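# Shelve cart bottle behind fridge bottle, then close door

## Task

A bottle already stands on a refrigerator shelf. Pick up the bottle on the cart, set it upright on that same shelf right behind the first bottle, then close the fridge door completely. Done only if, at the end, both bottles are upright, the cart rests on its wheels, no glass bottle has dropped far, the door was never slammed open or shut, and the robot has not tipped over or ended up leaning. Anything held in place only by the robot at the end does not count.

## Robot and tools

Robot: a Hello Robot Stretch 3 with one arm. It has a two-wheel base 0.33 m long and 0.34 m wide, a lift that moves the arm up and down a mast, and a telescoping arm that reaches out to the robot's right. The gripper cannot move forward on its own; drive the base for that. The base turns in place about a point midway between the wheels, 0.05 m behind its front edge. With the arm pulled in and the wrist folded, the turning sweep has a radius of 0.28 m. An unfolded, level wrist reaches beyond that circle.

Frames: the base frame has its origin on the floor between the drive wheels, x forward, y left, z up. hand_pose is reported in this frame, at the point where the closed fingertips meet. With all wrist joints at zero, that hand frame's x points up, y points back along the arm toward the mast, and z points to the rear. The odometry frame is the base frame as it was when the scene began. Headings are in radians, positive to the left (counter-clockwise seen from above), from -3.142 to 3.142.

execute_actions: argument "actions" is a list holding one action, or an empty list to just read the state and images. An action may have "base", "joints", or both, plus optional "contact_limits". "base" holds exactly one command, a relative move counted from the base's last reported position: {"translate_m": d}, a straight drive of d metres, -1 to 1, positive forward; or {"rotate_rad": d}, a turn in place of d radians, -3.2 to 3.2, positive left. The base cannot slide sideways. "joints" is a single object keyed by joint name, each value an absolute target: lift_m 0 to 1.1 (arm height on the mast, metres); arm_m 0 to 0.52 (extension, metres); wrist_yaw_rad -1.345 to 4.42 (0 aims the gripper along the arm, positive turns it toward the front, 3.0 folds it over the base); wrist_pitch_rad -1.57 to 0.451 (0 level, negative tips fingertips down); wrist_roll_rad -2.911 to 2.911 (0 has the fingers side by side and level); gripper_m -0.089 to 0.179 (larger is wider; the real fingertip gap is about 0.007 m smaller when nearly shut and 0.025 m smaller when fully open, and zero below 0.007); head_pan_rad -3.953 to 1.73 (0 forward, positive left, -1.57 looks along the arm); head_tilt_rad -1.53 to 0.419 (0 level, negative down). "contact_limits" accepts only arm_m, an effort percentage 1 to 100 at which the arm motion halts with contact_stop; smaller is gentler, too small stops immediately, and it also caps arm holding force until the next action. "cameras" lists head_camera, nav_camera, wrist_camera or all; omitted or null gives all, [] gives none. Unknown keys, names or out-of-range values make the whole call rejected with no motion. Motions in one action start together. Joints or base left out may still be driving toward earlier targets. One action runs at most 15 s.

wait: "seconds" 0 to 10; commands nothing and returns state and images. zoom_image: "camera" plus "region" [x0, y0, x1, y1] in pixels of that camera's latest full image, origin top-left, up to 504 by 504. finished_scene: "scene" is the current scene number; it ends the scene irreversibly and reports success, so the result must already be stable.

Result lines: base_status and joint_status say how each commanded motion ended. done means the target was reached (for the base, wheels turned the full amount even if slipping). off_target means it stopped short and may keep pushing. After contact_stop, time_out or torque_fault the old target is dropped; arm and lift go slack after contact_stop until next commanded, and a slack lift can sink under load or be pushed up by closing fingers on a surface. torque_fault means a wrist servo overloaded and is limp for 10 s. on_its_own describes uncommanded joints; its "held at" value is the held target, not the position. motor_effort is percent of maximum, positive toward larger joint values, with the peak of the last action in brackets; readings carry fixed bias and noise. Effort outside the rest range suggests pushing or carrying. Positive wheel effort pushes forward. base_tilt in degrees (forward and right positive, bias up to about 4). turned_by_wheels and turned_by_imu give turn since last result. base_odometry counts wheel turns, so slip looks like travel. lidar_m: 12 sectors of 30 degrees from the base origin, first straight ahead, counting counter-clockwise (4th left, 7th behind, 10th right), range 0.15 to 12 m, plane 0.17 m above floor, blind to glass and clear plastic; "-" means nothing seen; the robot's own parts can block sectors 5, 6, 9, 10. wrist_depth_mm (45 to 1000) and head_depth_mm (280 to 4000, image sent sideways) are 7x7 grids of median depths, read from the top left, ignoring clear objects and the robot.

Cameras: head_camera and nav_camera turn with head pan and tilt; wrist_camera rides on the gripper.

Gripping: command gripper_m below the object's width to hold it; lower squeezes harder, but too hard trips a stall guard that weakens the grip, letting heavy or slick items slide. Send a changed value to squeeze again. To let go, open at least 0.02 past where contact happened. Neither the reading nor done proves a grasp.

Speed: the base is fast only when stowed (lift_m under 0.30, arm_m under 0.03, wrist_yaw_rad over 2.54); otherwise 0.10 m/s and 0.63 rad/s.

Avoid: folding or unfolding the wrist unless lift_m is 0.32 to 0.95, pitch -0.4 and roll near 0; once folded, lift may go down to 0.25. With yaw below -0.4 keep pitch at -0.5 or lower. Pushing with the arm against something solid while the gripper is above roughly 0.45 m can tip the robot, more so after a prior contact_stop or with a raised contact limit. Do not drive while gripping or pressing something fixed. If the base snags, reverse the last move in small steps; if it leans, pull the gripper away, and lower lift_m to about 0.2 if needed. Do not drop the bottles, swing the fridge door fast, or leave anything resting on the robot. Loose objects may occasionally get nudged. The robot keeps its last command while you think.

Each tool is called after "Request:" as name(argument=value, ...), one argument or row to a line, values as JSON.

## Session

Request:
execute_actions(
  actions=[],
)

Scene clock: 0.00 s.
base_odometry: x=+0.000 y=+0.000 heading=+0.000 (m, m, rad; odometry frame)
turned_by_wheels: +0.000 (rad since the last result)
turned_by_imu: +0.000 (rad since the last result)
base_tilt: forward=+1.2 right=+1.8 (deg)
lidar_m: 1.56 1.29 1.32 1.81 1.91 2.47 1.64 1.03 1.48 1.39 1.28 1.29
head_depth_mm: 1375 1365 1355 1359 1347 1348 1351 / 1499 1500 1491 1484 1487 1464 1468 / 1650 1645 1655 1638 1631 1634 1633 / 1769 1836 1829 1816 1811 1824 1805 / 1797 2089 2071 2060 2058 2069 2047 / 1792 2325 2419 2364 2386 2395 2305 / 1792 2599 2844 2796 2765 2746 2369
base_status: not commanded
joint_positions: lift_m=+0.489 arm_m=+0.001 wrist_yaw_rad=+2.968 wrist_pitch_rad=-0.435 wrist_roll_rad=+0.003 gripper_m=+0.037 head_pan_rad=+0.002 head_tilt_rad=-0.008
joint_status: not commanded
motor_effort: left_wheel=+0 right_wheel=+0 lift_m=+24 arm_m=+0 wrist_yaw_rad=+1 wrist_pitch_rad=+8 wrist_roll_rad=+0 gripper_m=+0 head_pan_rad=+0 head_tilt_rad=+1 (%)
hand_pose: x=+0.0172 y=+0.0728 z=+0.4980 quat_wxyz=(+0.212, +0.702, +0.092, +0.674) (m; base frame)
wrist_depth_mm: - - - - - - 974 / - - - - - - - / - - - - - - - / - - - - - - - / 956 938 982 927 944 892 886 / 800 790 - 769 772 742 738 / 673 662 660 661 630 640 635
pictures: head_camera (sideways: a quarter turn clockwise sets it upright), nav_camera (sideways: a quarter turn counterclockwise sets it upright), wrist_camera
Images, in order (width x height): head_camera 896x504, nav_camera 672x504, wrist_camera 644x364.

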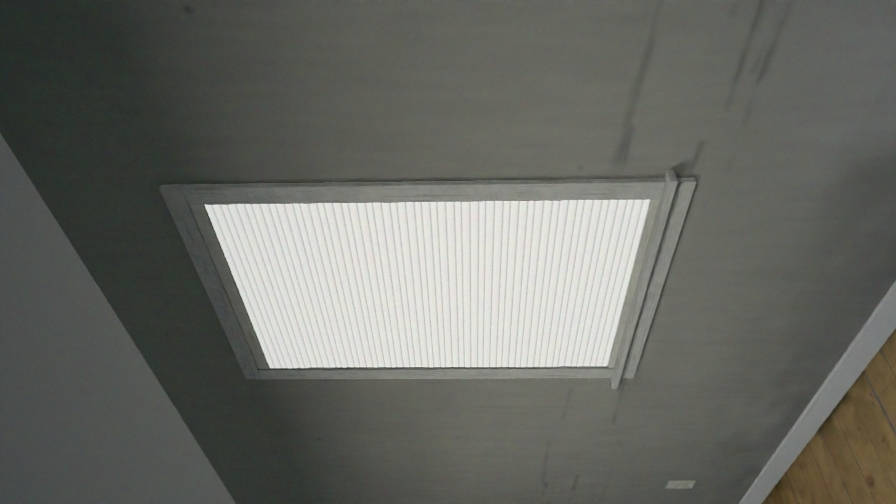

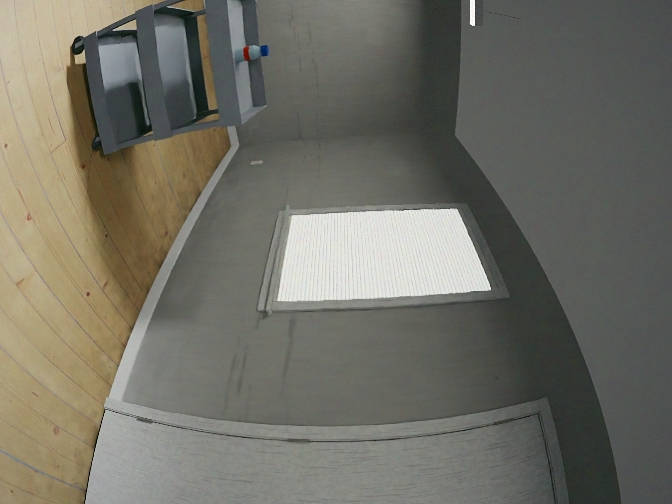

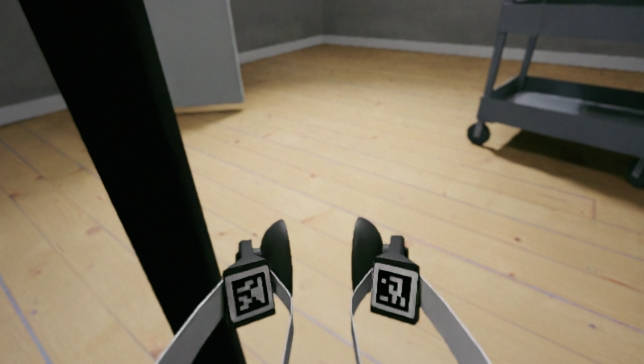

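Request:
execute_actions(
  actions=[
    {"base":{"rotate_rad":0.87},"joints":{"lift_m":0.28,"head_pan_rad":1.1,"head_tilt_rad":-0.4}},
  ],
  cameras=["head_camera","nav_camera"],
)

Request:
execute_actions(
  actions=[
    {"joints":{"head_pan_rad":0.3}},
  ],
  cameras=["head_camera"],
)

Scene clock: 6.80 s.
base_odometry: x=+0.000 y=+0.000 heading=+0.870 (m, m, rad; odometry frame)
turned_by_wheels: +0.870 (rad since the last result)
turned_by_imu: +0.866 (rad since the last result)
base_tilt: forward=+1.3 right=+1.8 (deg)
lidar_m: 1.30 1.81 1.82 2.46 1.84 1.03 1.47 1.39 1.29 1.28 1.41 1.29
head_depth_mm: 1514 2761 3038 3252 2492 1842 1468 / 1549 1643 1741 1849 2017 1835 1444 / 1619 1730 1804 1952 2123 1819 1445 / 1710 1829 1954 2083 2235 1831 1466 / 2168 2298 2455 2677 2440 1836 1444 / 2150 2282 2433 2586 2471 1827 1454 / 2069 2183 2287 2484 2467 1820 1452
base_status: done
joint_positions: lift_m=+0.280 arm_m=+0.001 wrist_yaw_rad=+2.968 wrist_pitch_rad=-0.435 wrist_roll_rad=+0.003 gripper_m=+0.037 head_pan_rad=+1.093 head_tilt_rad=-0.395
joint_status: all done
motor_effort: left_wheel=-2(7) right_wheel=+3(8) lift_m=+20(19) arm_m=+0(0) wrist_yaw_rad=+0(0) wrist_pitch_rad=+8(8) wrist_roll_rad=+1(0) gripper_m=+0(0) head_pan_rad=+4(62) head_tilt_rad=-2(24) (%)
hand_pose: x=+0.0172 y=+0.0728 z=+0.2890 quat_wxyz=(+0.213, +0.702, +0.092, +0.674) (m; base frame)
wrist_depth_mm: - - - - - - - / - - - - - - - / - - - - - - 973 / 812 - 800 762 762 755 728 / 639 629 645 621 621 605 591 / 527 520 - 529 522 501 495 / 447 - - - 419 428 421
pictures: head_camera (sideways: a quarter turn clockwise sets it upright), nav_camera (sideways: a quarter turn counterclockwise sets it upright)
Images, in order (width x height): head_camera 896x504, nav_camera 672x504.

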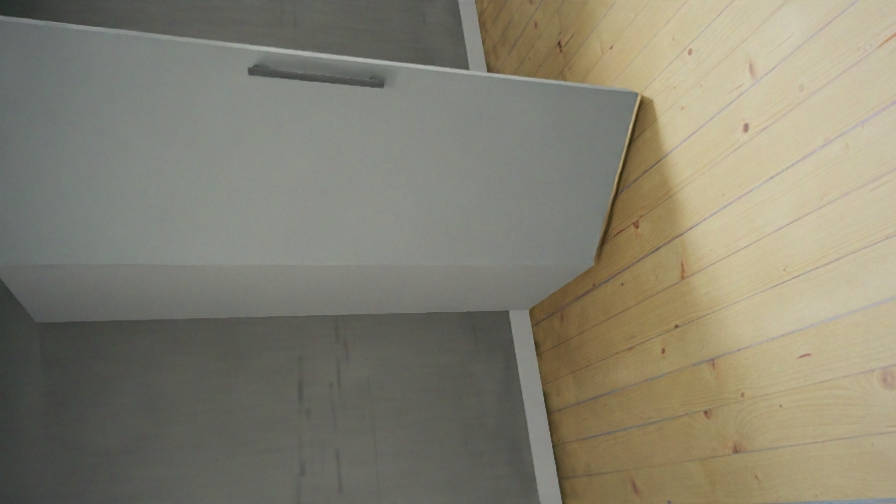

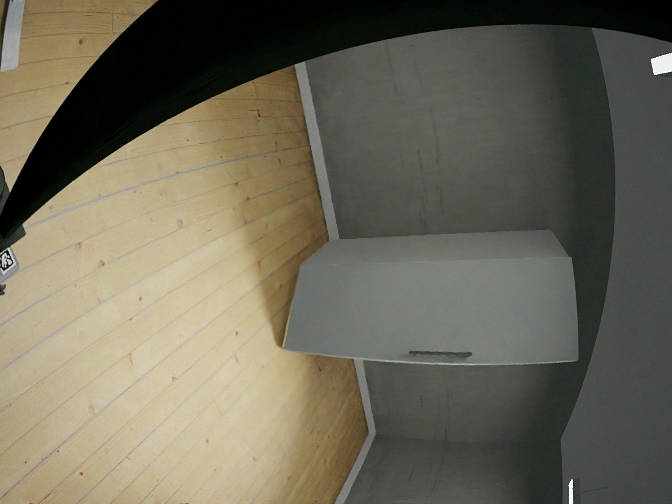

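Scene clock: 7.80 s.
base_odometry: x=+0.000 y=+0.000 heading=+0.870 (m, m, rad; odometry frame)
turned_by_wheels: +0.000 (rad since the last result)
turned_by_imu: +0.000 (rad since the last result)
base_tilt: forward=+1.2 right=+1.8 (deg)
lidar_m: 1.29 1.81 1.82 2.47 1.84 1.03 1.47 1.39 1.29 1.28 1.41 1.29
head_depth_mm: 2776 2937 3105 1628 1579 1654 1467 / 2897 3047 3248 3137 2153 1678 1453 / 2966 3195 3384 3602 2481 1842 1450 / 3085 3317 3607 3696 2461 1839 1467 / 3242 3511 3845 3798 2476 1832 1449 / 3419 3682 3821 3734 2449 1820 1457 / 3319 3392 3546 3551 2461 1822 1456
base_status: not commanded
joint_positions: lift_m=+0.280 arm_m=+0.001 wrist_yaw_rad=+2.968 wrist_pitch_rad=-0.435 wrist_roll_rad=+0.003 gripper_m=+0.037 head_pan_rad=+0.307 head_tilt_rad=-0.395
joint_status: all done
motor_effort: left_wheel=-3(2) right_wheel=+3(3) lift_m=+19(19) arm_m=+0(0) wrist_yaw_rad=+1(0) wrist_pitch_rad=+8(8) wrist_roll_rad=+1(1) gripper_m=+0(0) head_pan_rad=-5(56) head_tilt_rad=-2(2) (%)
hand_pose: x=+0.0172 y=+0.0728 z=+0.2890 quat_wxyz=(+0.213, +0.702, +0.092, +0.674) (m; base frame)
wrist_depth_mm: - - - - - - - / - - - - - - - / - - - - - - 983 / 808 - 793 764 762 756 728 / 639 632 649 624 617 601 600 / 529 528 - 523 524 496 496 / 449 - - - 423 431 421
pictures: head_camera (sideways: a quarter turn clockwise sets it upright)
Images, in order (width x height): head_camera 896x504.

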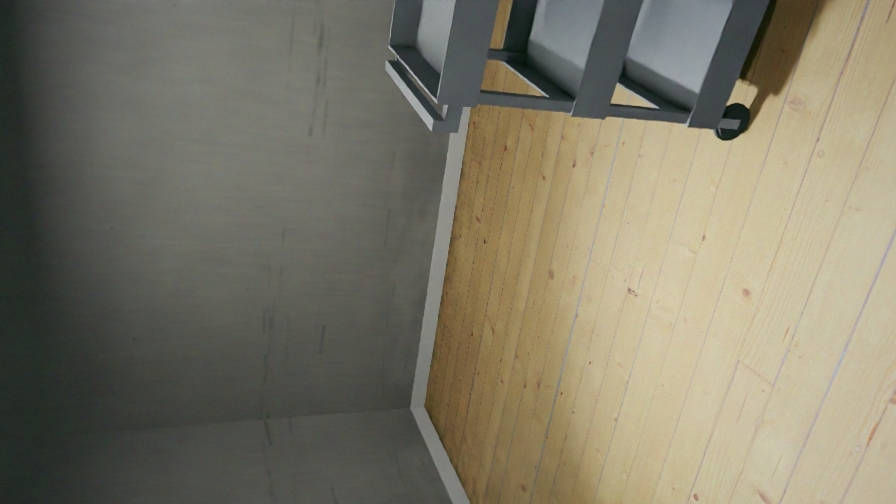

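Request:
execute_actions(
  actions=[
    {"base":{"rotate_rad":0.42},"joints":{"head_pan_rad":-0.3,"head_tilt_rad":-0.7}},
  ],
  cameras=["nav_camera"],
)

Request:
execute_actions(
  actions=[
    {"base":{"translate_m":0.8}},
  ],
  cameras=["nav_camera"],
)

Request:
execute_actions(
  actions=[
    {"base":{"translate_m":0.64}},
  ],
  cameras=["nav_camera"],
)

Request:
execute_actions(
  actions=[
    {"base":{"rotate_rad":2.46},"joints":{"head_pan_rad":-1.3,"head_tilt_rad":-0.8,"lift_m":0.4,"wrist_pitch_rad":-0.4,"gripper_m":0}},
  ],
  cameras=["nav_camera","head_camera"],
)

Scene clock: 24.97 s.
base_odometry: x=+0.000 y=+0.000 heading=+1.290 (m, m, rad; odometry frame)
turned_by_wheels: +0.420 (rad since the last result)
turned_by_imu: +0.417 (rad since the last result)
base_tilt: forward=+1.1 right=+1.6 (deg)
lidar_m: 3.35 1.81 2.47 2.01 1.03 1.03 1.39 1.32 1.28 1.33 1.30 1.29
head_depth_mm: 2794 1563 1708 1725 1627 1421 1212 / 2797 1626 1691 1788 1667 1427 1213 / 2853 1615 1689 1837 1723 1414 1209 / 2920 3205 2968 2057 1711 1417 1209 / 2967 3360 2942 2140 1698 1404 1205 / 3027 3440 2863 2150 1709 1395 1203 / 3166 3468 2852 2135 1699 1406 1201
base_status: done
joint_positions: lift_m=+0.280 arm_m=+0.001 wrist_yaw_rad=+2.968 wrist_pitch_rad=-0.435 wrist_roll_rad=+0.003 gripper_m=+0.037 head_pan_rad=-0.293 head_tilt_rad=-0.691
joint_status: all done
motor_effort: left_wheel=-3(9) right_wheel=+3(12) lift_m=+20(20) arm_m=+0(0) wrist_yaw_rad=+0(1) wrist_pitch_rad=+8(8) wrist_roll_rad=+0(0) gripper_m=+0(0) head_pan_rad=-5(48) head_tilt_rad=-3(23) (%)
hand_pose: x=+0.0172 y=+0.0728 z=+0.2890 quat_wxyz=(+0.213, +0.702, +0.092, +0.674) (m; base frame)
wrist_depth_mm: - - - - - - - / - - - - - - - / - - - - - - 965 / 823 - 791 767 761 751 738 / 634 633 647 619 623 604 589 / 531 524 - 525 519 494 492 / 451 - - - 418 427 420
pictures: nav_camera (sideways: a quarter turn counterclockwise sets it upright)
Images, in order (width x height): nav_camera 672x504.

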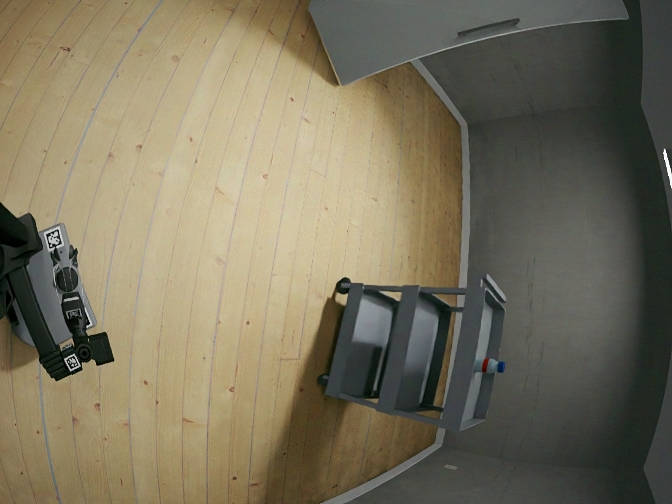

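Scene clock: 29.33 s.
base_odometry: x=+0.222 y=+0.769 heading=+1.290 (m, m, rad; odometry frame)
turned_by_wheels: +0.000 (rad since the last result)
turned_by_imu: +0.000 (rad since the last result)
base_tilt: forward=+1.2 right=+1.9 (deg)
lidar_m: 2.75 1.09 1.21 2.15 2.21 1.69 2.17 1.76 1.72 0.83 0.69 2.62
head_depth_mm: 2171 2407 2658 2201 1579 1197 1162 / 2223 2453 2673 2189 1719 1415 1203 / 2238 2515 2719 2160 1700 1416 1209 / 2316 2576 2767 2157 1698 1396 1202 / 2369 2682 2791 2159 1677 1405 1203 / 2442 2702 2884 2129 1690 1404 1204 / 2459 2757 2898 2141 1685 1406 1193
base_status: done
joint_positions: lift_m=+0.280 arm_m=+0.001 wrist_yaw_rad=+2.968 wrist_pitch_rad=-0.435 wrist_roll_rad=+0.003 gripper_m=+0.037 head_pan_rad=-0.293 head_tilt_rad=-0.692
joint_status: not commanded
motor_effort: left_wheel=-2(6) right_wheel=+3(12) lift_m=+21(20) arm_m=+0(0) wrist_yaw_rad=+0(0) wrist_pitch_rad=+8(8) wrist_roll_rad=+1(0) gripper_m=-1(0) head_pan_rad=-5(4) head_tilt_rad=-3(3) (%)
hand_pose: x=+0.0172 y=+0.0728 z=+0.2890 quat_wxyz=(+0.213, +0.702, +0.092, +0.674) (m; base frame)
wrist_depth_mm: - - - - - - 820 / - - - - - - 871 / - - - - - - 931 / 803 - 791 764 761 749 746 / 639 634 648 611 624 596 596 / 529 528 - 531 518 498 492 / 447 - - - 423 427 422
pictures: nav_camera (sideways: a quarter turn counterclockwise sets it upright)
Images, in order (width x height): nav_camera 672x504.

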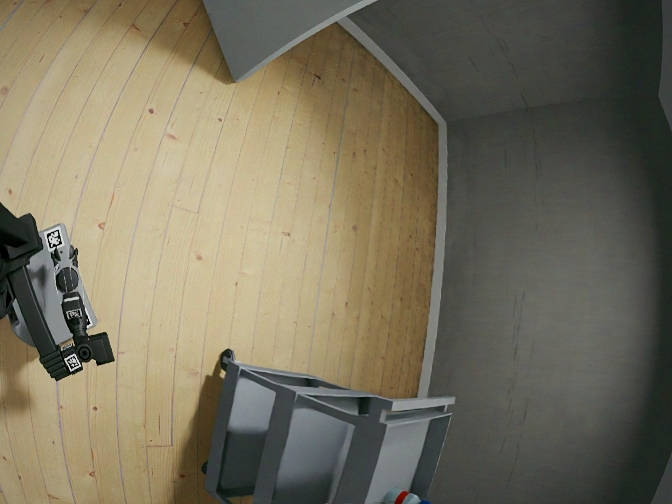

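Scene clock: 33.20 s.
base_odometry: x=+0.400 y=+1.383 heading=+1.290 (m, m, rad; odometry frame)
turned_by_wheels: +0.000 (rad since the last result)
turned_by_imu: +0.000 (rad since the last result)
base_tilt: forward=+1.3 right=+1.7 (deg)
lidar_m: 2.18 1.75 0.66 0.86 2.52 2.29 2.82 2.13 0.55 0.57 2.14 2.08
head_depth_mm: 1718 1884 2111 2190 1721 1426 1210 / 1730 1945 2180 2169 1709 1416 1218 / 1772 1968 2223 2156 1712 1402 1212 / 1832 2031 2316 2140 1710 1410 1204 / 1859 2054 2352 2147 1699 1406 1200 / 1888 2112 2435 2132 1690 1409 1197 / 1934 2192 2496 2126 1683 1402 1197
base_status: done
joint_positions: lift_m=+0.280 arm_m=+0.001 wrist_yaw_rad=+2.968 wrist_pitch_rad=-0.435 wrist_roll_rad=+0.003 gripper_m=+0.037 head_pan_rad=-0.293 head_tilt_rad=-0.692
joint_status: not commanded
motor_effort: left_wheel=-3(7) right_wheel=+3(13) lift_m=+20(20) arm_m=+0(0) wrist_yaw_rad=+0(0) wrist_pitch_rad=+8(8) wrist_roll_rad=+0(0) gripper_m=+0(0) head_pan_rad=-4(4) head_tilt_rad=-3(3) (%)
hand_pose: x=+0.0172 y=+0.0728 z=+0.2890 quat_wxyz=(+0.213, +0.702, +0.092, +0.674) (m; base frame)
wrist_depth_mm: - - - 897 664 - - / - - - 994 - - - / - - - 968 893 - 980 / 820 - 794 760 759 748 732 / 650 626 655 610 623 598 584 / 529 521 - 524 521 499 496 / 447 - - - 417 423 425
pictures: nav_camera (sideways: a quarter turn counterclockwise sets it upright)
Images, in order (width x height): nav_camera 672x504.

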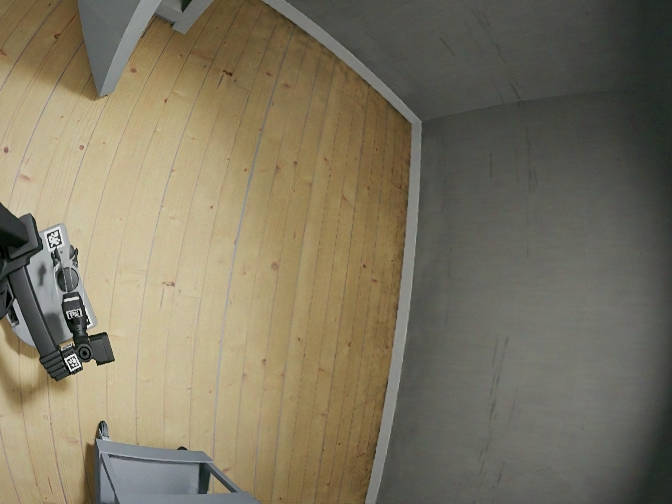

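Scene clock: 37.80 s.
base_odometry: x=+0.400 y=+1.383 heading=-2.534 (m, m, rad; odometry frame)
turned_by_wheels: +2.460 (rad since the last result)
turned_by_imu: +2.446 (rad since the last result)
base_tilt: forward=+1.4 right=+1.5 (deg)
lidar_m: 2.69 2.29 2.22 0.72 0.59 0.74 2.07 2.10 1.85 0.66 0.66 2.16
head_depth_mm: 1436 1625 1862 1936 1583 1348 1170 / 974 1544 1881 1926 1581 1333 1175 / 1299 1482 1373 1630 1573 1336 1165 / 555 634 737 915 1144 1311 1159 / 579 648 749 966 1226 1324 1154 / 689 811 990 1284 1521 1328 1163 / 835 1024 1990 1866 1552 1323 1154
base_status: done
joint_positions: lift_m=+0.400 arm_m=+0.001 wrist_yaw_rad=+2.968 wrist_pitch_rad=-0.419 wrist_roll_rad=+0.003 gripper_m=+0.000 head_pan_rad=-1.293 head_tilt_rad=-0.790
joint_status: all done
motor_effort: left_wheel=-2(10) right_wheel=+3(11) lift_m=+26(28) arm_m=+0(1) wrist_yaw_rad=+1(0) wrist_pitch_rad=+11(12) wrist_roll_rad=+0(0) gripper_m=-3(83) head_pan_rad=-5(58) head_tilt_rad=-4(13) (%)
hand_pose: x=+0.0176 y=+0.0749 z=+0.4123 quat_wxyz=(+0.207, +0.702, +0.086, +0.676) (m; base frame)
wrist_depth_mm: - 719 - - - - - / - - - - - - - / - - - - - - - / 786 - - - - - 986 / 603 692 823 856 798 797 784 / 698 695 711 - 661 657 650 / 592 578 562 569 563 560 546
pictures: head_camera (sideways: a quarter turn clockwise sets it upright), nav_camera (sideways: a quarter turn counterclockwise sets it upright)
Images, in order (width x height): head_camera 896x504, nav_camera 672x504.

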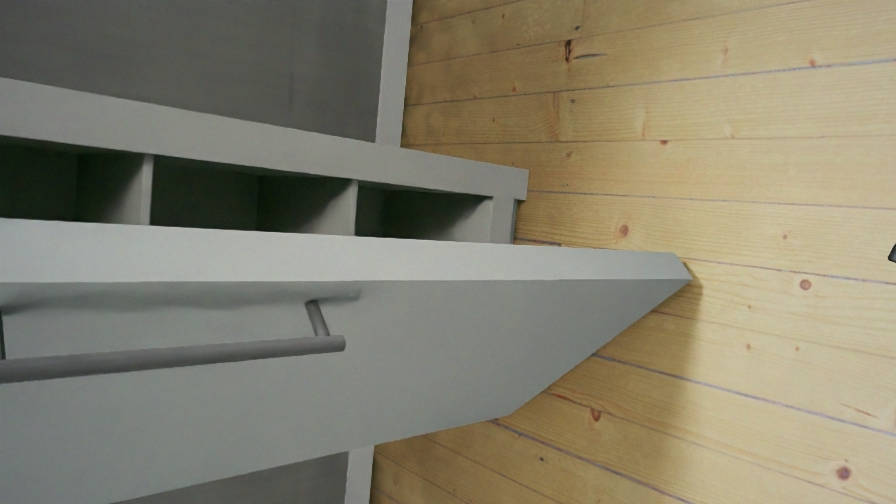

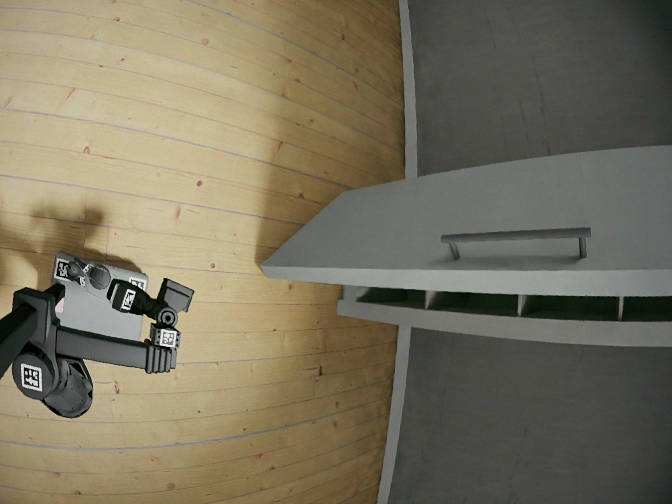

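Request:
execute_actions(
  actions=[
    {"joints":{"wrist_yaw_rad":0}},
  ],
  cameras=[],
)

Request:
execute_actions(
  actions=[
    {"joints":{"arm_m":0.45,"wrist_pitch_rad":0}},
  ],
  cameras=["head_camera","wrist_camera"],
)

Request:
execute_actions(
  actions=[
    {"joints":{"arm_m":0.52,"wrist_yaw_rad":0.7}},
  ],
  cameras=["head_camera"],
)

Scene clock: 50.57 s.
base_odometry: x=+0.400 y=+1.383 heading=-2.534 (m, m, rad; odometry frame)
turned_by_wheels: +0.000 (rad since the last result)
turned_by_imu: +0.001 (rad since the last result)
base_tilt: forward=+1.4 right=+1.7 (deg)
lidar_m: 2.69 2.28 2.22 0.72 0.59 0.74 2.08 2.10 1.84 0.66 0.66 2.15
head_depth_mm: 1438 1603 1855 1948 1602 1351 1178 / 975 1538 1889 1917 1575 1360 1171 / 1311 1486 1370 1622 1581 1335 1176 / 554 635 742 910 1139 1315 1161 / 579 649 750 963 1225 1330 1156 / 688 813 991 1276 1507 1325 1154 / 833 1025 1977 1900 1555 1318 1150
base_status: not commanded
joint_positions: lift_m=+0.400 arm_m=+0.001 wrist_yaw_rad=+0.003 wrist_pitch_rad=-0.419 wrist_roll_rad=+0.003 gripper_m=+0.000 head_pan_rad=-1.293 head_tilt_rad=-0.790
joint_status: all done
motor_effort: left_wheel=-2(2) right_wheel=+4(3) lift_m=+27(26) arm_m=-1(0) wrist_yaw_rad=-2(2) wrist_pitch_rad=+11(11) wrist_roll_rad=+0(1) gripper_m=-3(3) head_pan_rad=-4(4) head_tilt_rad=-3(4) (%)
hand_pose: x=-0.0209 y=-0.3704 z=+0.4123 quat_wxyz=(+0.691, +0.148, -0.692, -0.147) (m; base frame)
wrist_depth_mm: 472 364 - - - - - / 614 388 - - - - - / - 433 - - - - - / - 530 968 - - - 988 / 845 684 564 862 806 803 786 / 697 684 587 - 669 647 654 / 592 582 578 569 559 555 555
pictures: none
No camera images: the call's "cameras" was empty. Leave "cameras" out to get every camera's image.

Scene clock: 55.07 s.
base_odometry: x=+0.400 y=+1.383 heading=-2.534 (m, m, rad; odometry frame)
turned_by_wheels: +0.000 (rad since the last result)
turned_by_imu: +0.001 (rad since the last result)
base_tilt: forward=+1.3 right=+1.9 (deg)
lidar_m: 2.69 2.28 2.22 0.72 0.59 0.74 2.08 2.10 1.85 0.67 0.66 2.16
head_depth_mm: 1423 1618 1868 1917 1592 1346 1180 / 967 1537 1876 1932 - 1346 1167 / 1303 1463 1378 1620 1568 1337 1168 / 554 633 741 907 1152 1302 1157 / 580 648 750 962 1228 1327 1156 / 687 810 993 1281 1519 1339 1156 / 830 1023 1987 1891 1565 1326 1154
base_status: not commanded
joint_positions: lift_m=+0.400 arm_m=+0.450 wrist_yaw_rad=+0.001 wrist_pitch_rad=-0.021 wrist_roll_rad=+0.003 gripper_m=+0.000 head_pan_rad=-1.293 head_tilt_rad=-0.790
joint_status: all done
motor_effort: left_wheel=-2(2) right_wheel=+4(3) lift_m=+26(27) arm_m=+5(6) wrist_yaw_rad=-1(2) wrist_pitch_rad=+12(12) wrist_roll_rad=+0(1) gripper_m=-2(3) head_pan_rad=-5(5) head_tilt_rad=-4(4) (%)
hand_pose: x=-0.0212 y=-0.8503 z=+0.5090 quat_wxyz=(+0.706, +0.008, -0.708, -0.007) (m; base frame)
wrist_depth_mm: 756 785 425 966 - - - / 688 800 436 993 - - - / 467 819 448 - - - - / 495 723 457 - - - - / 725 870 882 - - - - / 717 872 899 - - - - / 686 725 491 861 887 868 879
pictures: head_camera (sideways: a quarter turn clockwise sets it upright), wrist_camera
Images, in order (width x height): head_camera 896x504, wrist_camera 644x364.

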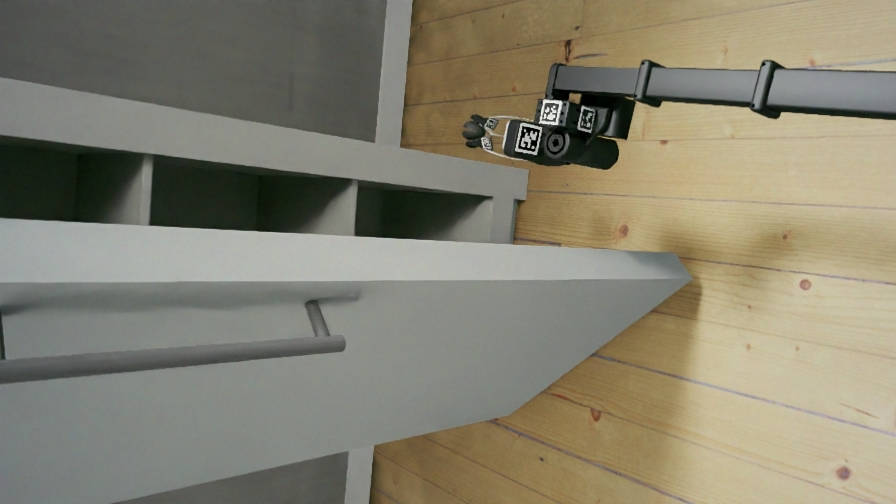

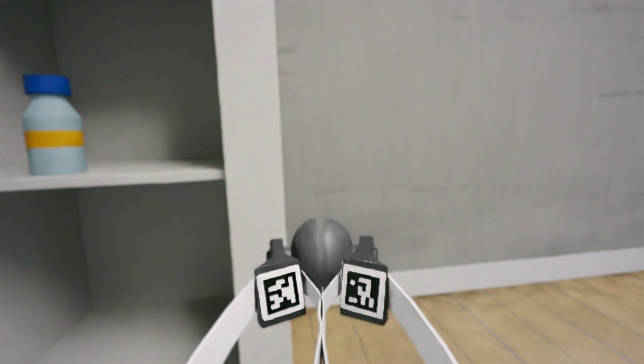

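Scene clock: 56.77 s.
base_odometry: x=+0.400 y=+1.383 heading=-2.534 (m, m, rad; odometry frame)
turned_by_wheels: +0.000 (rad since the last result)
turned_by_imu: +0.000 (rad since the last result)
base_tilt: forward=+1.3 right=+1.9 (deg)
lidar_m: 2.69 2.28 2.21 0.72 0.59 0.74 2.07 2.10 1.85 0.66 0.66 2.16
head_depth_mm: 1444 1623 1863 1908 1582 1340 1164 / 968 1539 1882 1930 1530 1372 1182 / 1307 1483 1373 1608 1548 1341 1164 / 554 633 738 901 1144 1304 1164 / 579 651 751 966 1228 1328 1155 / 685 808 992 1271 1515 1321 1155 / 830 1021 2001 1888 1538 1323 1156
base_status: not commanded
joint_positions: lift_m=+0.400 arm_m=+0.520 wrist_yaw_rad=+0.698 wrist_pitch_rad=-0.021 wrist_roll_rad=+0.003 gripper_m=+0.000 head_pan_rad=-1.293 head_tilt_rad=-0.790
joint_status: all done
motor_effort: left_wheel=-3(3) right_wheel=+4(4) lift_m=+27(27) arm_m=+5(8) wrist_yaw_rad=+3(2) wrist_pitch_rad=+12(12) wrist_roll_rad=+1(1) gripper_m=-2(3) head_pan_rad=-4(5) head_tilt_rad=-4(4) (%)
hand_pose: x=+0.1428 y=-0.8607 z=+0.5090 quat_wxyz=(+0.667, +0.249, -0.662, +0.234) (m; base frame)
wrist_depth_mm: 189 313 575 836 786 687 306 / 186 305 583 750 789 699 314 / 184 295 602 709 802 673 321 / 181 289 611 784 797 354 707 / 177 281 625 894 863 361 721 / 174 273 617 - 844 367 731 / 171 265 647 701 700 376 743
pictures: head_camera (sideways: a quarter turn clockwise sets it upright)
Images, in order (width x height): head_camera 896x504.

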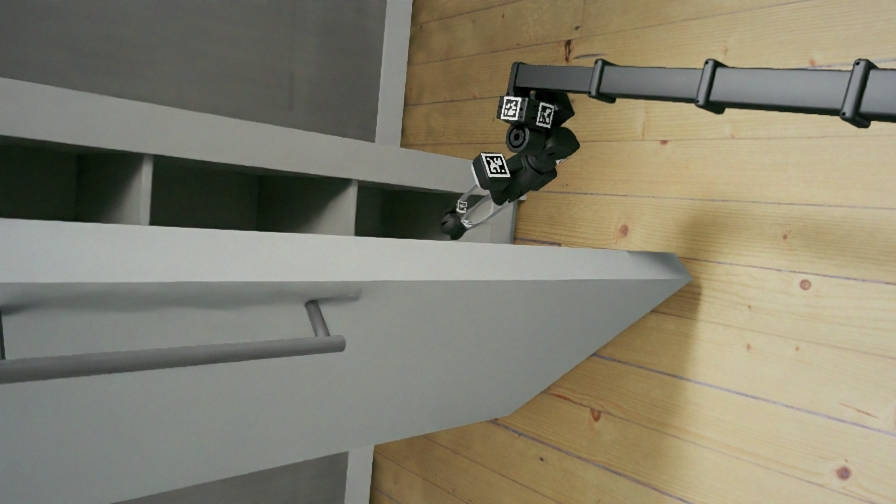

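Request:
execute_actions(
  actions=[
    {"base":{"translate_m":0.07},"joints":{"wrist_yaw_rad":1.2}},
  ],
  cameras=["head_camera"],
)

Request:
execute_actions(
  actions=[
    {"joints":{"arm_m":0.36},"contact_limits":{"arm_m":20}},
  ],
  cameras=["head_camera"],
)

Request:
execute_actions(
  actions=[
    {"base":{"translate_m":0.08},"joints":{"arm_m":0.26},"contact_limits":{"arm_m":20}},
  ],
  cameras=["head_camera","nav_camera"],
)

Scene clock: 65.07 s.
base_odometry: x=+0.342 y=+1.344 heading=-2.534 (m, m, rad; odometry frame)
turned_by_wheels: +0.000 (rad since the last result)
turned_by_imu: +0.000 (rad since the last result)
base_tilt: forward=+1.2 right=+1.8 (deg)
lidar_m: 2.62 2.21 2.23 0.99 0.65 0.74 2.15 2.16 1.84 1.14 0.61 0.63
head_depth_mm: 1358 1613 1854 1932 1594 1356 1181 / 1132 1091 1300 1837 1536 1366 1183 / 1301 1525 1502 1673 1537 1346 1164 / 1314 1533 1488 1712 1568 1326 1161 / 1302 1493 1463 1660 1553 1335 1156 / 1017 1101 1227 1281 1356 1280 1155 / 808 831 854 877 910 1117 1153
base_status: done
joint_positions: lift_m=+0.400 arm_m=+0.520 wrist_yaw_rad=+1.198 wrist_pitch_rad=-0.021 wrist_roll_rad=+0.003 gripper_m=+0.000 head_pan_rad=-1.293 head_tilt_rad=-0.790
joint_status: all done
motor_effort: left_wheel=-1(26) right_wheel=+3(56) lift_m=+27(26) arm_m=+0(5) wrist_yaw_rad=+2(57) wrist_pitch_rad=+12(12) wrist_roll_rad=+1(1) gripper_m=-3(7) head_pan_rad=-4(4) head_tilt_rad=-5(4) (%)
hand_pose: x=+0.2167 y=-0.7582 z=+0.5090 quat_wxyz=(+0.588, +0.405, -0.580, +0.392) (m; base frame)
wrist_depth_mm: 280 313 359 425 499 561 650 / 283 318 367 431 505 581 380 / 289 319 373 439 522 596 377 / 289 326 377 452 537 580 659 / 294 330 383 455 551 632 714 / 299 332 384 - 563 654 711 / 303 342 404 485 569 646 668
pictures: head_camera (sideways: a quarter turn clockwise sets it upright)
Images, in order (width x height): head_camera 896x504.

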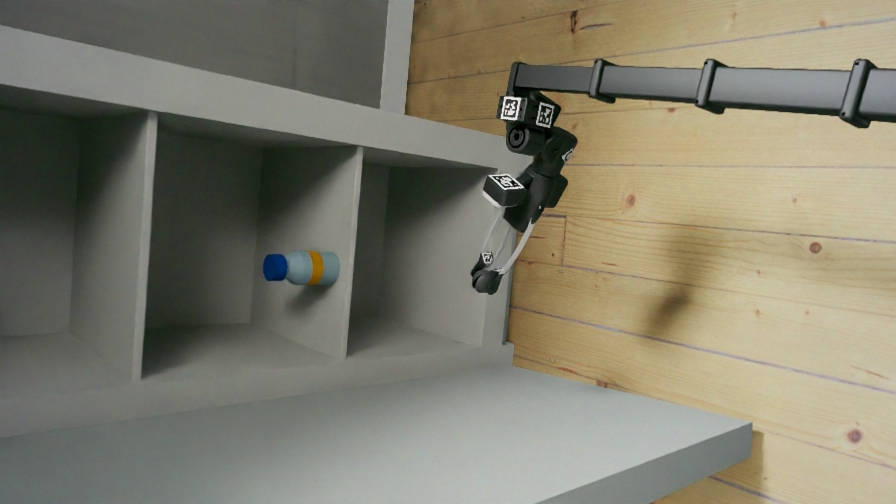

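Scene clock: 67.50 s.
base_odometry: x=+0.342 y=+1.344 heading=-2.534 (m, m, rad; odometry frame)
turned_by_wheels: +0.000 (rad since the last result)
turned_by_imu: +0.000 (rad since the last result)
base_tilt: forward=+1.2 right=+1.8 (deg)
lidar_m: 2.62 2.22 2.24 0.99 0.65 0.74 2.15 2.17 1.84 1.14 0.58 2.15
head_depth_mm: 1359 1598 1876 1949 1585 1343 1167 / 1128 1094 1293 1819 1622 1348 1156 / 1292 1527 1492 1671 1608 1310 1166 / 1317 1532 1493 1715 1604 1331 1157 / 1296 1483 1480 1654 1564 1340 1151 / 1018 1088 1197 1092 1013 1147 1159 / 676 641 616 696 1450 1317 1149
base_status: not commanded
joint_positions: lift_m=+0.400 arm_m=+0.360 wrist_yaw_rad=+1.199 wrist_pitch_rad=-0.021 wrist_roll_rad=+0.003 gripper_m=+0.000 head_pan_rad=-1.293 head_tilt_rad=-0.790
joint_status: all done
motor_effort: left_wheel=-2(2) right_wheel=+2(2) lift_m=+26(26) arm_m=-5(5) wrist_yaw_rad=+1(2) wrist_pitch_rad=+12(12) wrist_roll_rad=+0(0) gripper_m=-3(3) head_pan_rad=-4(5) head_tilt_rad=-4(4) (%)
contact_limits: arm_m 20 (drawing in: default 32, maximum 52; extending or still: default 44, maximum 71)
hand_pose: x=+0.2168 y=-0.5982 z=+0.5090 quat_wxyz=(+0.588, +0.406, -0.580, +0.392) (m; base frame)
wrist_depth_mm: - 216 258 322 422 563 686 / - 219 262 330 435 573 704 / - 221 267 336 447 590 711 / - 225 271 339 456 606 728 / - 230 272 346 470 626 760 / - 236 271 - 512 637 786 / 957 243 293 373 473 645 674
pictures: head_camera (sideways: a quarter turn clockwise sets it upright)
Images, in order (width x height): head_camera 896x504.

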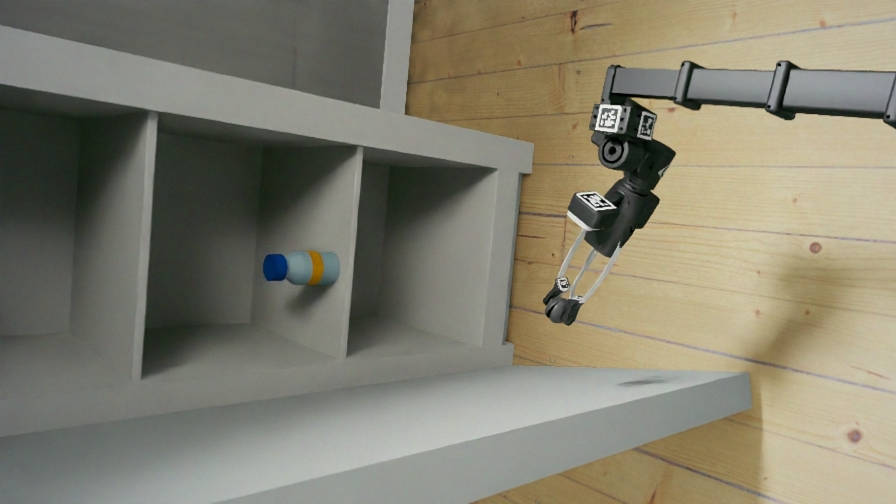

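Scene clock: 69.73 s.
base_odometry: x=+0.276 y=+1.298 heading=-2.534 (m, m, rad; odometry frame)
turned_by_wheels: +0.000 (rad since the last result)
turned_by_imu: +0.000 (rad since the last result)
base_tilt: forward=+1.5 right=+1.7 (deg)
lidar_m: 2.55 2.15 2.24 2.08 0.65 0.74 2.23 2.25 1.83 1.14 0.55 2.13
head_depth_mm: 960 1071 1813 1942 1585 1352 1170 / 1275 1337 1341 1517 1576 1415 1167 / 1289 1519 1493 1732 1586 1284 1168 / 1300 1521 1427 1728 1585 1302 1160 / 1096 1176 1337 1555 1570 1319 1157 / 821 826 835 843 858 1121 1152 / 529 530 574 648 1475 1323 1152
base_status: done
joint_positions: lift_m=+0.400 arm_m=+0.260 wrist_yaw_rad=+1.198 wrist_pitch_rad=-0.021 wrist_roll_rad=+0.003 gripper_m=+0.000 head_pan_rad=-1.293 head_tilt_rad=-0.790
joint_status: all done
motor_effort: left_wheel=-2(7) right_wheel=+2(18) lift_m=+27(26) arm_m=-5(4) wrist_yaw_rad=+3(14) wrist_pitch_rad=+12(12) wrist_roll_rad=+1(0) gripper_m=-2(4) head_pan_rad=-4(5) head_tilt_rad=-4(3) (%)
contact_limits: arm_m 20 (drawing in: default 32, maximum 52; extending or still: default 44, maximum 71)
hand_pose: x=+0.2167 y=-0.4985 z=+0.5090 quat_wxyz=(+0.588, +0.405, -0.580, +0.392) (m; base frame)
wrist_depth_mm: - - 214 246 308 419 536 / - - 219 250 316 427 553 / - - 223 256 324 439 564 / - - 230 261 333 451 581 / - - 235 264 341 469 602 / - - 264 - 366 489 614 / 949 932 246 283 345 508 615
pictures: head_camera (sideways: a quarter turn clockwise sets it upright), nav_camera (sideways: a quarter turn counterclockwise sets it upright)
Images, in order (width x height): head_camera 896x504, nav_camera 672x504.

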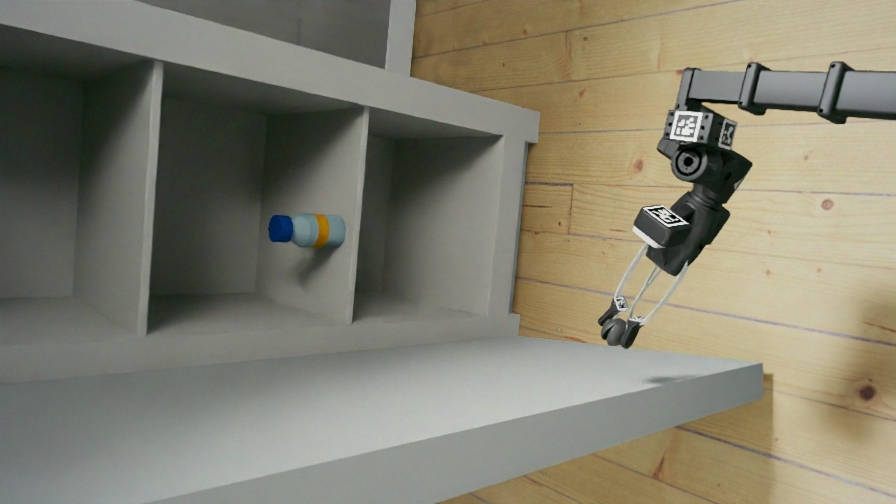

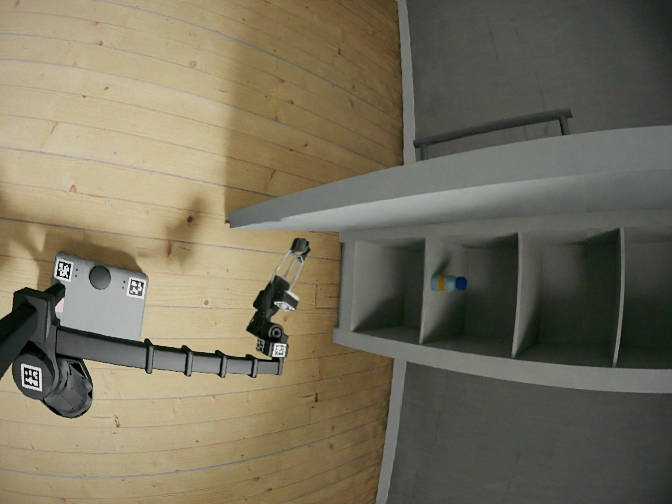

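Request:
execute_actions(
  actions=[
    {"base":{"translate_m":0.17},"joints":{"arm_m":0.3}},
  ],
  cameras=["nav_camera"],
)

Request:
execute_actions(
  actions=[
    {"base":{"translate_m":-0.1},"joints":{"arm_m":0,"wrist_yaw_rad":0,"lift_m":0.62,"head_pan_rad":-1.5,"head_tilt_rad":-0.7}},
  ],
)

Request:
execute_actions(
  actions=[
    {"joints":{"head_pan_rad":1.7,"head_tilt_rad":-0.6}},
  ],
  cameras=["head_camera","nav_camera"],
)

Scene clock: 119.93 s.
base_odometry: x=+0.137 y=+1.201 heading=-2.535 (m, m, rad; odometry frame)
turned_by_wheels: -0.001 (rad since the last result)
turned_by_imu: -0.040 (rad since the last result)
base_tilt: forward=+1.2 right=+1.8 (deg)
lidar_m: 2.38 1.99 2.31 2.11 0.74 0.72 2.39 2.40 1.84 1.11 0.49 2.04
head_depth_mm: 1250 1193 1269 1493 1580 1360 1174 / 1267 1487 1490 1694 1567 1315 1168 / 1276 1492 1416 1735 1569 1288 1168 / 1198 1154 1368 1626 1605 1311 1158 / 737 792 855 934 975 1131 1158 / 453 473 524 607 752 1270 1159 / 381 433 524 1776 1574 1326 1150
base_status: done
joint_positions: lift_m=+0.400 arm_m=+0.300 wrist_yaw_rad=+1.185 wrist_pitch_rad=-0.028 wrist_roll_rad=+0.003 gripper_m=+0.000 head_pan_rad=-1.293 head_tilt_rad=-0.791
joint_status: all done
on_its_own: right_wheel is at rest, and its effort (+53) is outside its rest range (-18 to +18); wrist_yaw_rad is at rest, and its effort (+13) is outside its rest range (-12 to +12)
motor_effort: left_wheel=-17(18) right_wheel=+53(57) lift_m=+26(27) arm_m=+5(4) wrist_yaw_rad=+13(12) wrist_pitch_rad=+16(16) wrist_roll_rad=+0(0) gripper_m=-4(4) head_pan_rad=-4(4) head_tilt_rad=-3(3) (%)
hand_pose: x=+0.2153 y=-0.5408 z=+0.5074 quat_wxyz=(+0.592, +0.404, -0.581, +0.386) (m; base frame)
wrist_depth_mm: 117 126 144 170 207 264 362 / 119 128 147 174 212 271 379 / - 129 150 177 217 281 400 / - 131 152 180 223 290 415 / - 134 155 179 230 300 440 / - 136 155 - 246 312 459 / 931 138 157 194 235 322 468
pictures: nav_camera (sideways: a quarter turn counterclockwise sets it upright)
Images, in order (width x height): nav_camera 672x504.

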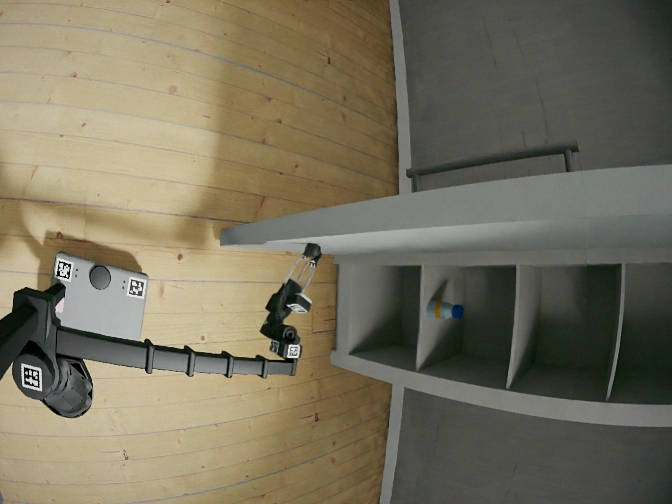

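Scene clock: 123.37 s.
base_odometry: x=+0.219 y=+1.258 heading=-2.535 (m, m, rad; odometry frame)
turned_by_wheels: +0.000 (rad since the last result)
turned_by_imu: +0.002 (rad since the last result)
base_tilt: forward=+1.3 right=+1.8 (deg)
lidar_m: 2.48 2.08 2.29 2.09 0.65 0.71 2.29 2.30 1.85 1.15 0.54 2.06
head_depth_mm: 1497 1679 1930 2107 1707 1420 1211 / 1459 1666 1894 2073 1689 1411 1208 / 998 1093 1258 1511 1640 1409 1214 / 1305 1357 1593 1714 1610 1410 1231 / 1315 1356 1591 1775 1611 1396 1199 / 1295 1348 1540 1572 1568 1390 1194 / 1144 1062 1132 1124 1067 1010 1045
base_status: done
joint_positions: lift_m=+0.620 arm_m=+0.001 wrist_yaw_rad=+0.001 wrist_pitch_rad=-0.021 wrist_roll_rad=+0.003 gripper_m=+0.000 head_pan_rad=-1.493 head_tilt_rad=-0.705
joint_status: all done
joint sent to its limit — the command would take arm_m past its lower limit, so that joint was sent only as far as its limit.
motor_effort: left_wheel=+1(17) right_wheel=-1(41) lift_m=+26(28) arm_m=-5(6) wrist_yaw_rad=-1(12) wrist_pitch_rad=+12(19) wrist_roll_rad=+1(0) gripper_m=-3(5) head_pan_rad=-4(27) head_tilt_rad=+3(16) (%)
hand_pose: x=-0.0212 y=-0.4020 z=+0.7291 quat_wxyz=(+0.706, +0.008, -0.708, -0.007) (m; base frame)
wrist_depth_mm: 479 753 - - - - - / 471 779 - 982 - - - / 468 790 - - - - - / 455 774 - - - - - / 451 764 - - - - - / 444 728 - - - - - / 438 722 - - - - -
pictures: head_camera (sideways: a quarter turn clockwise sets it upright), nav_camera (sideways: a quarter turn counterclockwise sets it upright), wrist_camera
Images, in order (width x height): head_camera 896x504, nav_camera 672x504, wrist_camera 644x364.

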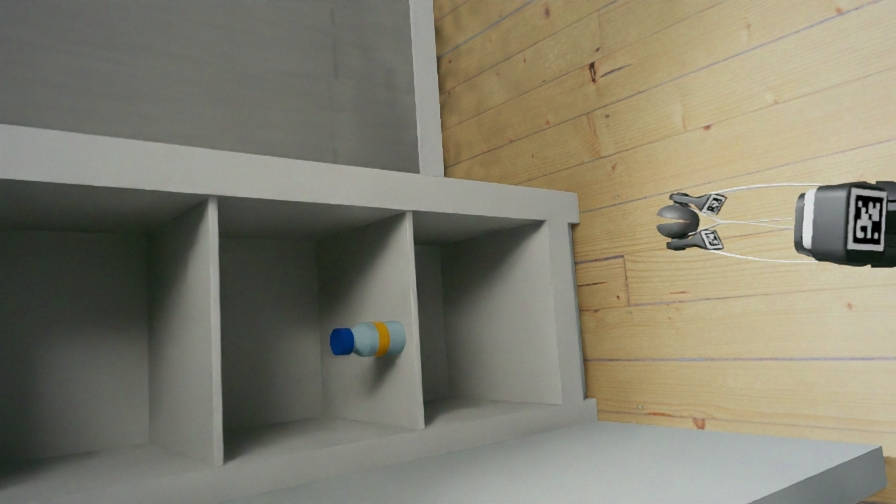

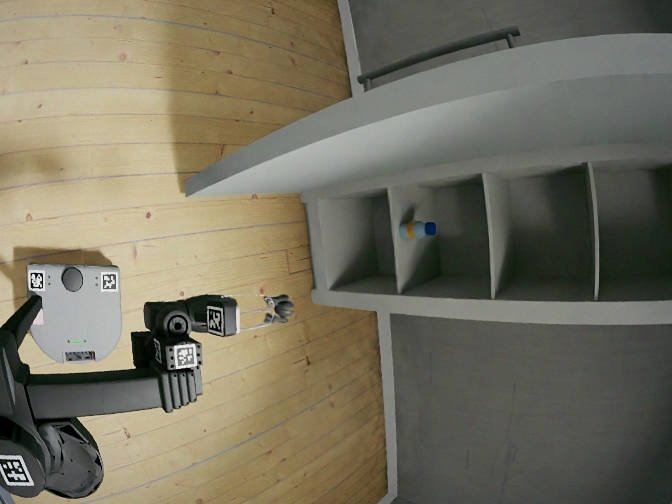

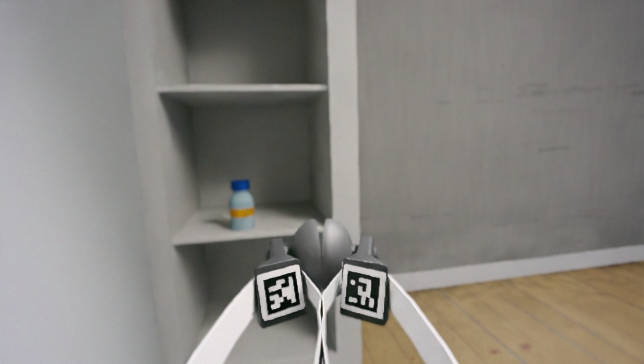

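Scene clock: 125.27 s.
base_odometry: x=+0.219 y=+1.258 heading=-2.535 (m, m, rad; odometry frame)
turned_by_wheels: +0.000 (rad since the last result)
turned_by_imu: +0.000 (rad since the last result)
base_tilt: forward=+1.2 right=+1.7 (deg)
lidar_m: 2.48 2.09 2.28 2.09 0.66 0.70 2.29 2.31 1.86 1.15 0.54 2.06
head_depth_mm: 1816 2004 2261 2391 1872 1503 1265 / 1821 1997 2216 2419 1862 1507 1264 / 1811 1988 2230 2367 1866 1509 1260 / 1785 1961 2222 2335 1850 1492 1258 / 1767 1938 2169 2339 1854 1491 1250 / 1741 1913 2156 2313 1852 1503 1270 / 1731 1907 2041 1348 1481 - -
base_status: not commanded
joint_positions: lift_m=+0.620 arm_m=+0.001 wrist_yaw_rad=+0.001 wrist_pitch_rad=-0.021 wrist_roll_rad=+0.003 gripper_m=+0.000 head_pan_rad=+1.693 head_tilt_rad=-0.606
joint_status: all done
motor_effort: left_wheel=+1(1) right_wheel=-1(1) lift_m=+26(27) arm_m=-5(5) wrist_yaw_rad=-1(1) wrist_pitch_rad=+12(12) wrist_roll_rad=+0(1) gripper_m=-2(2) head_pan_rad=+4(64) head_tilt_rad=+3(11) (%)
hand_pose: x=-0.0212 y=-0.4020 z=+0.7291 quat_wxyz=(+0.706, +0.008, -0.708, -0.007) (m; base frame)
wrist_depth_mm: 482 766 - - - - - / 471 774 - 979 - - - / 462 803 - - - - - / 458 768 - - - - - / 453 761 - - - - - / 442 737 - - - - - / 440 709 - - - - -
pictures: head_camera (sideways: a quarter turn clockwise sets it upright), nav_camera (sideways: a quarter turn counterclockwise sets it upright)
Images, in order (width x height): head_camera 896x504, nav_camera 672x504.

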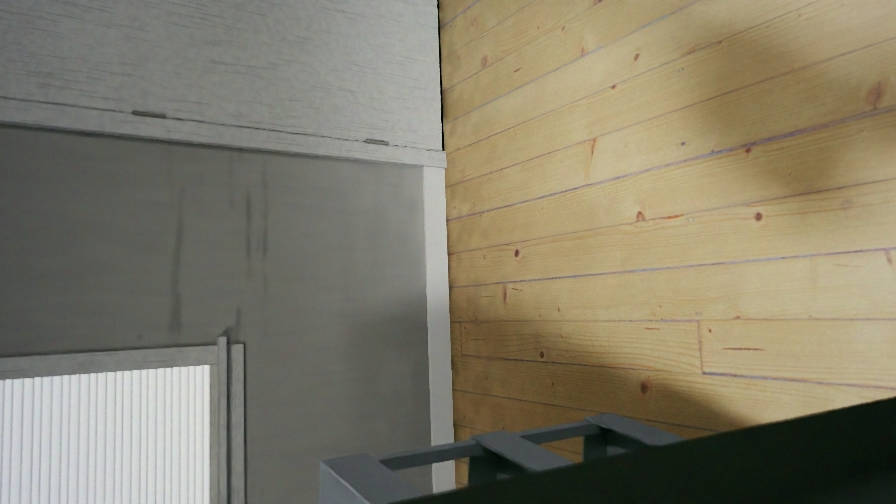

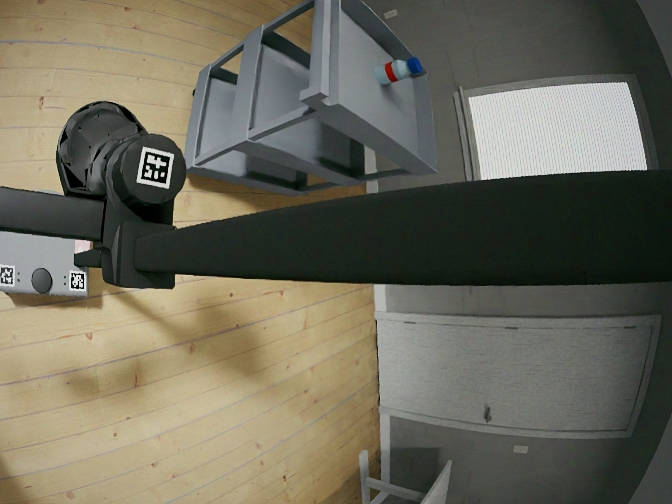

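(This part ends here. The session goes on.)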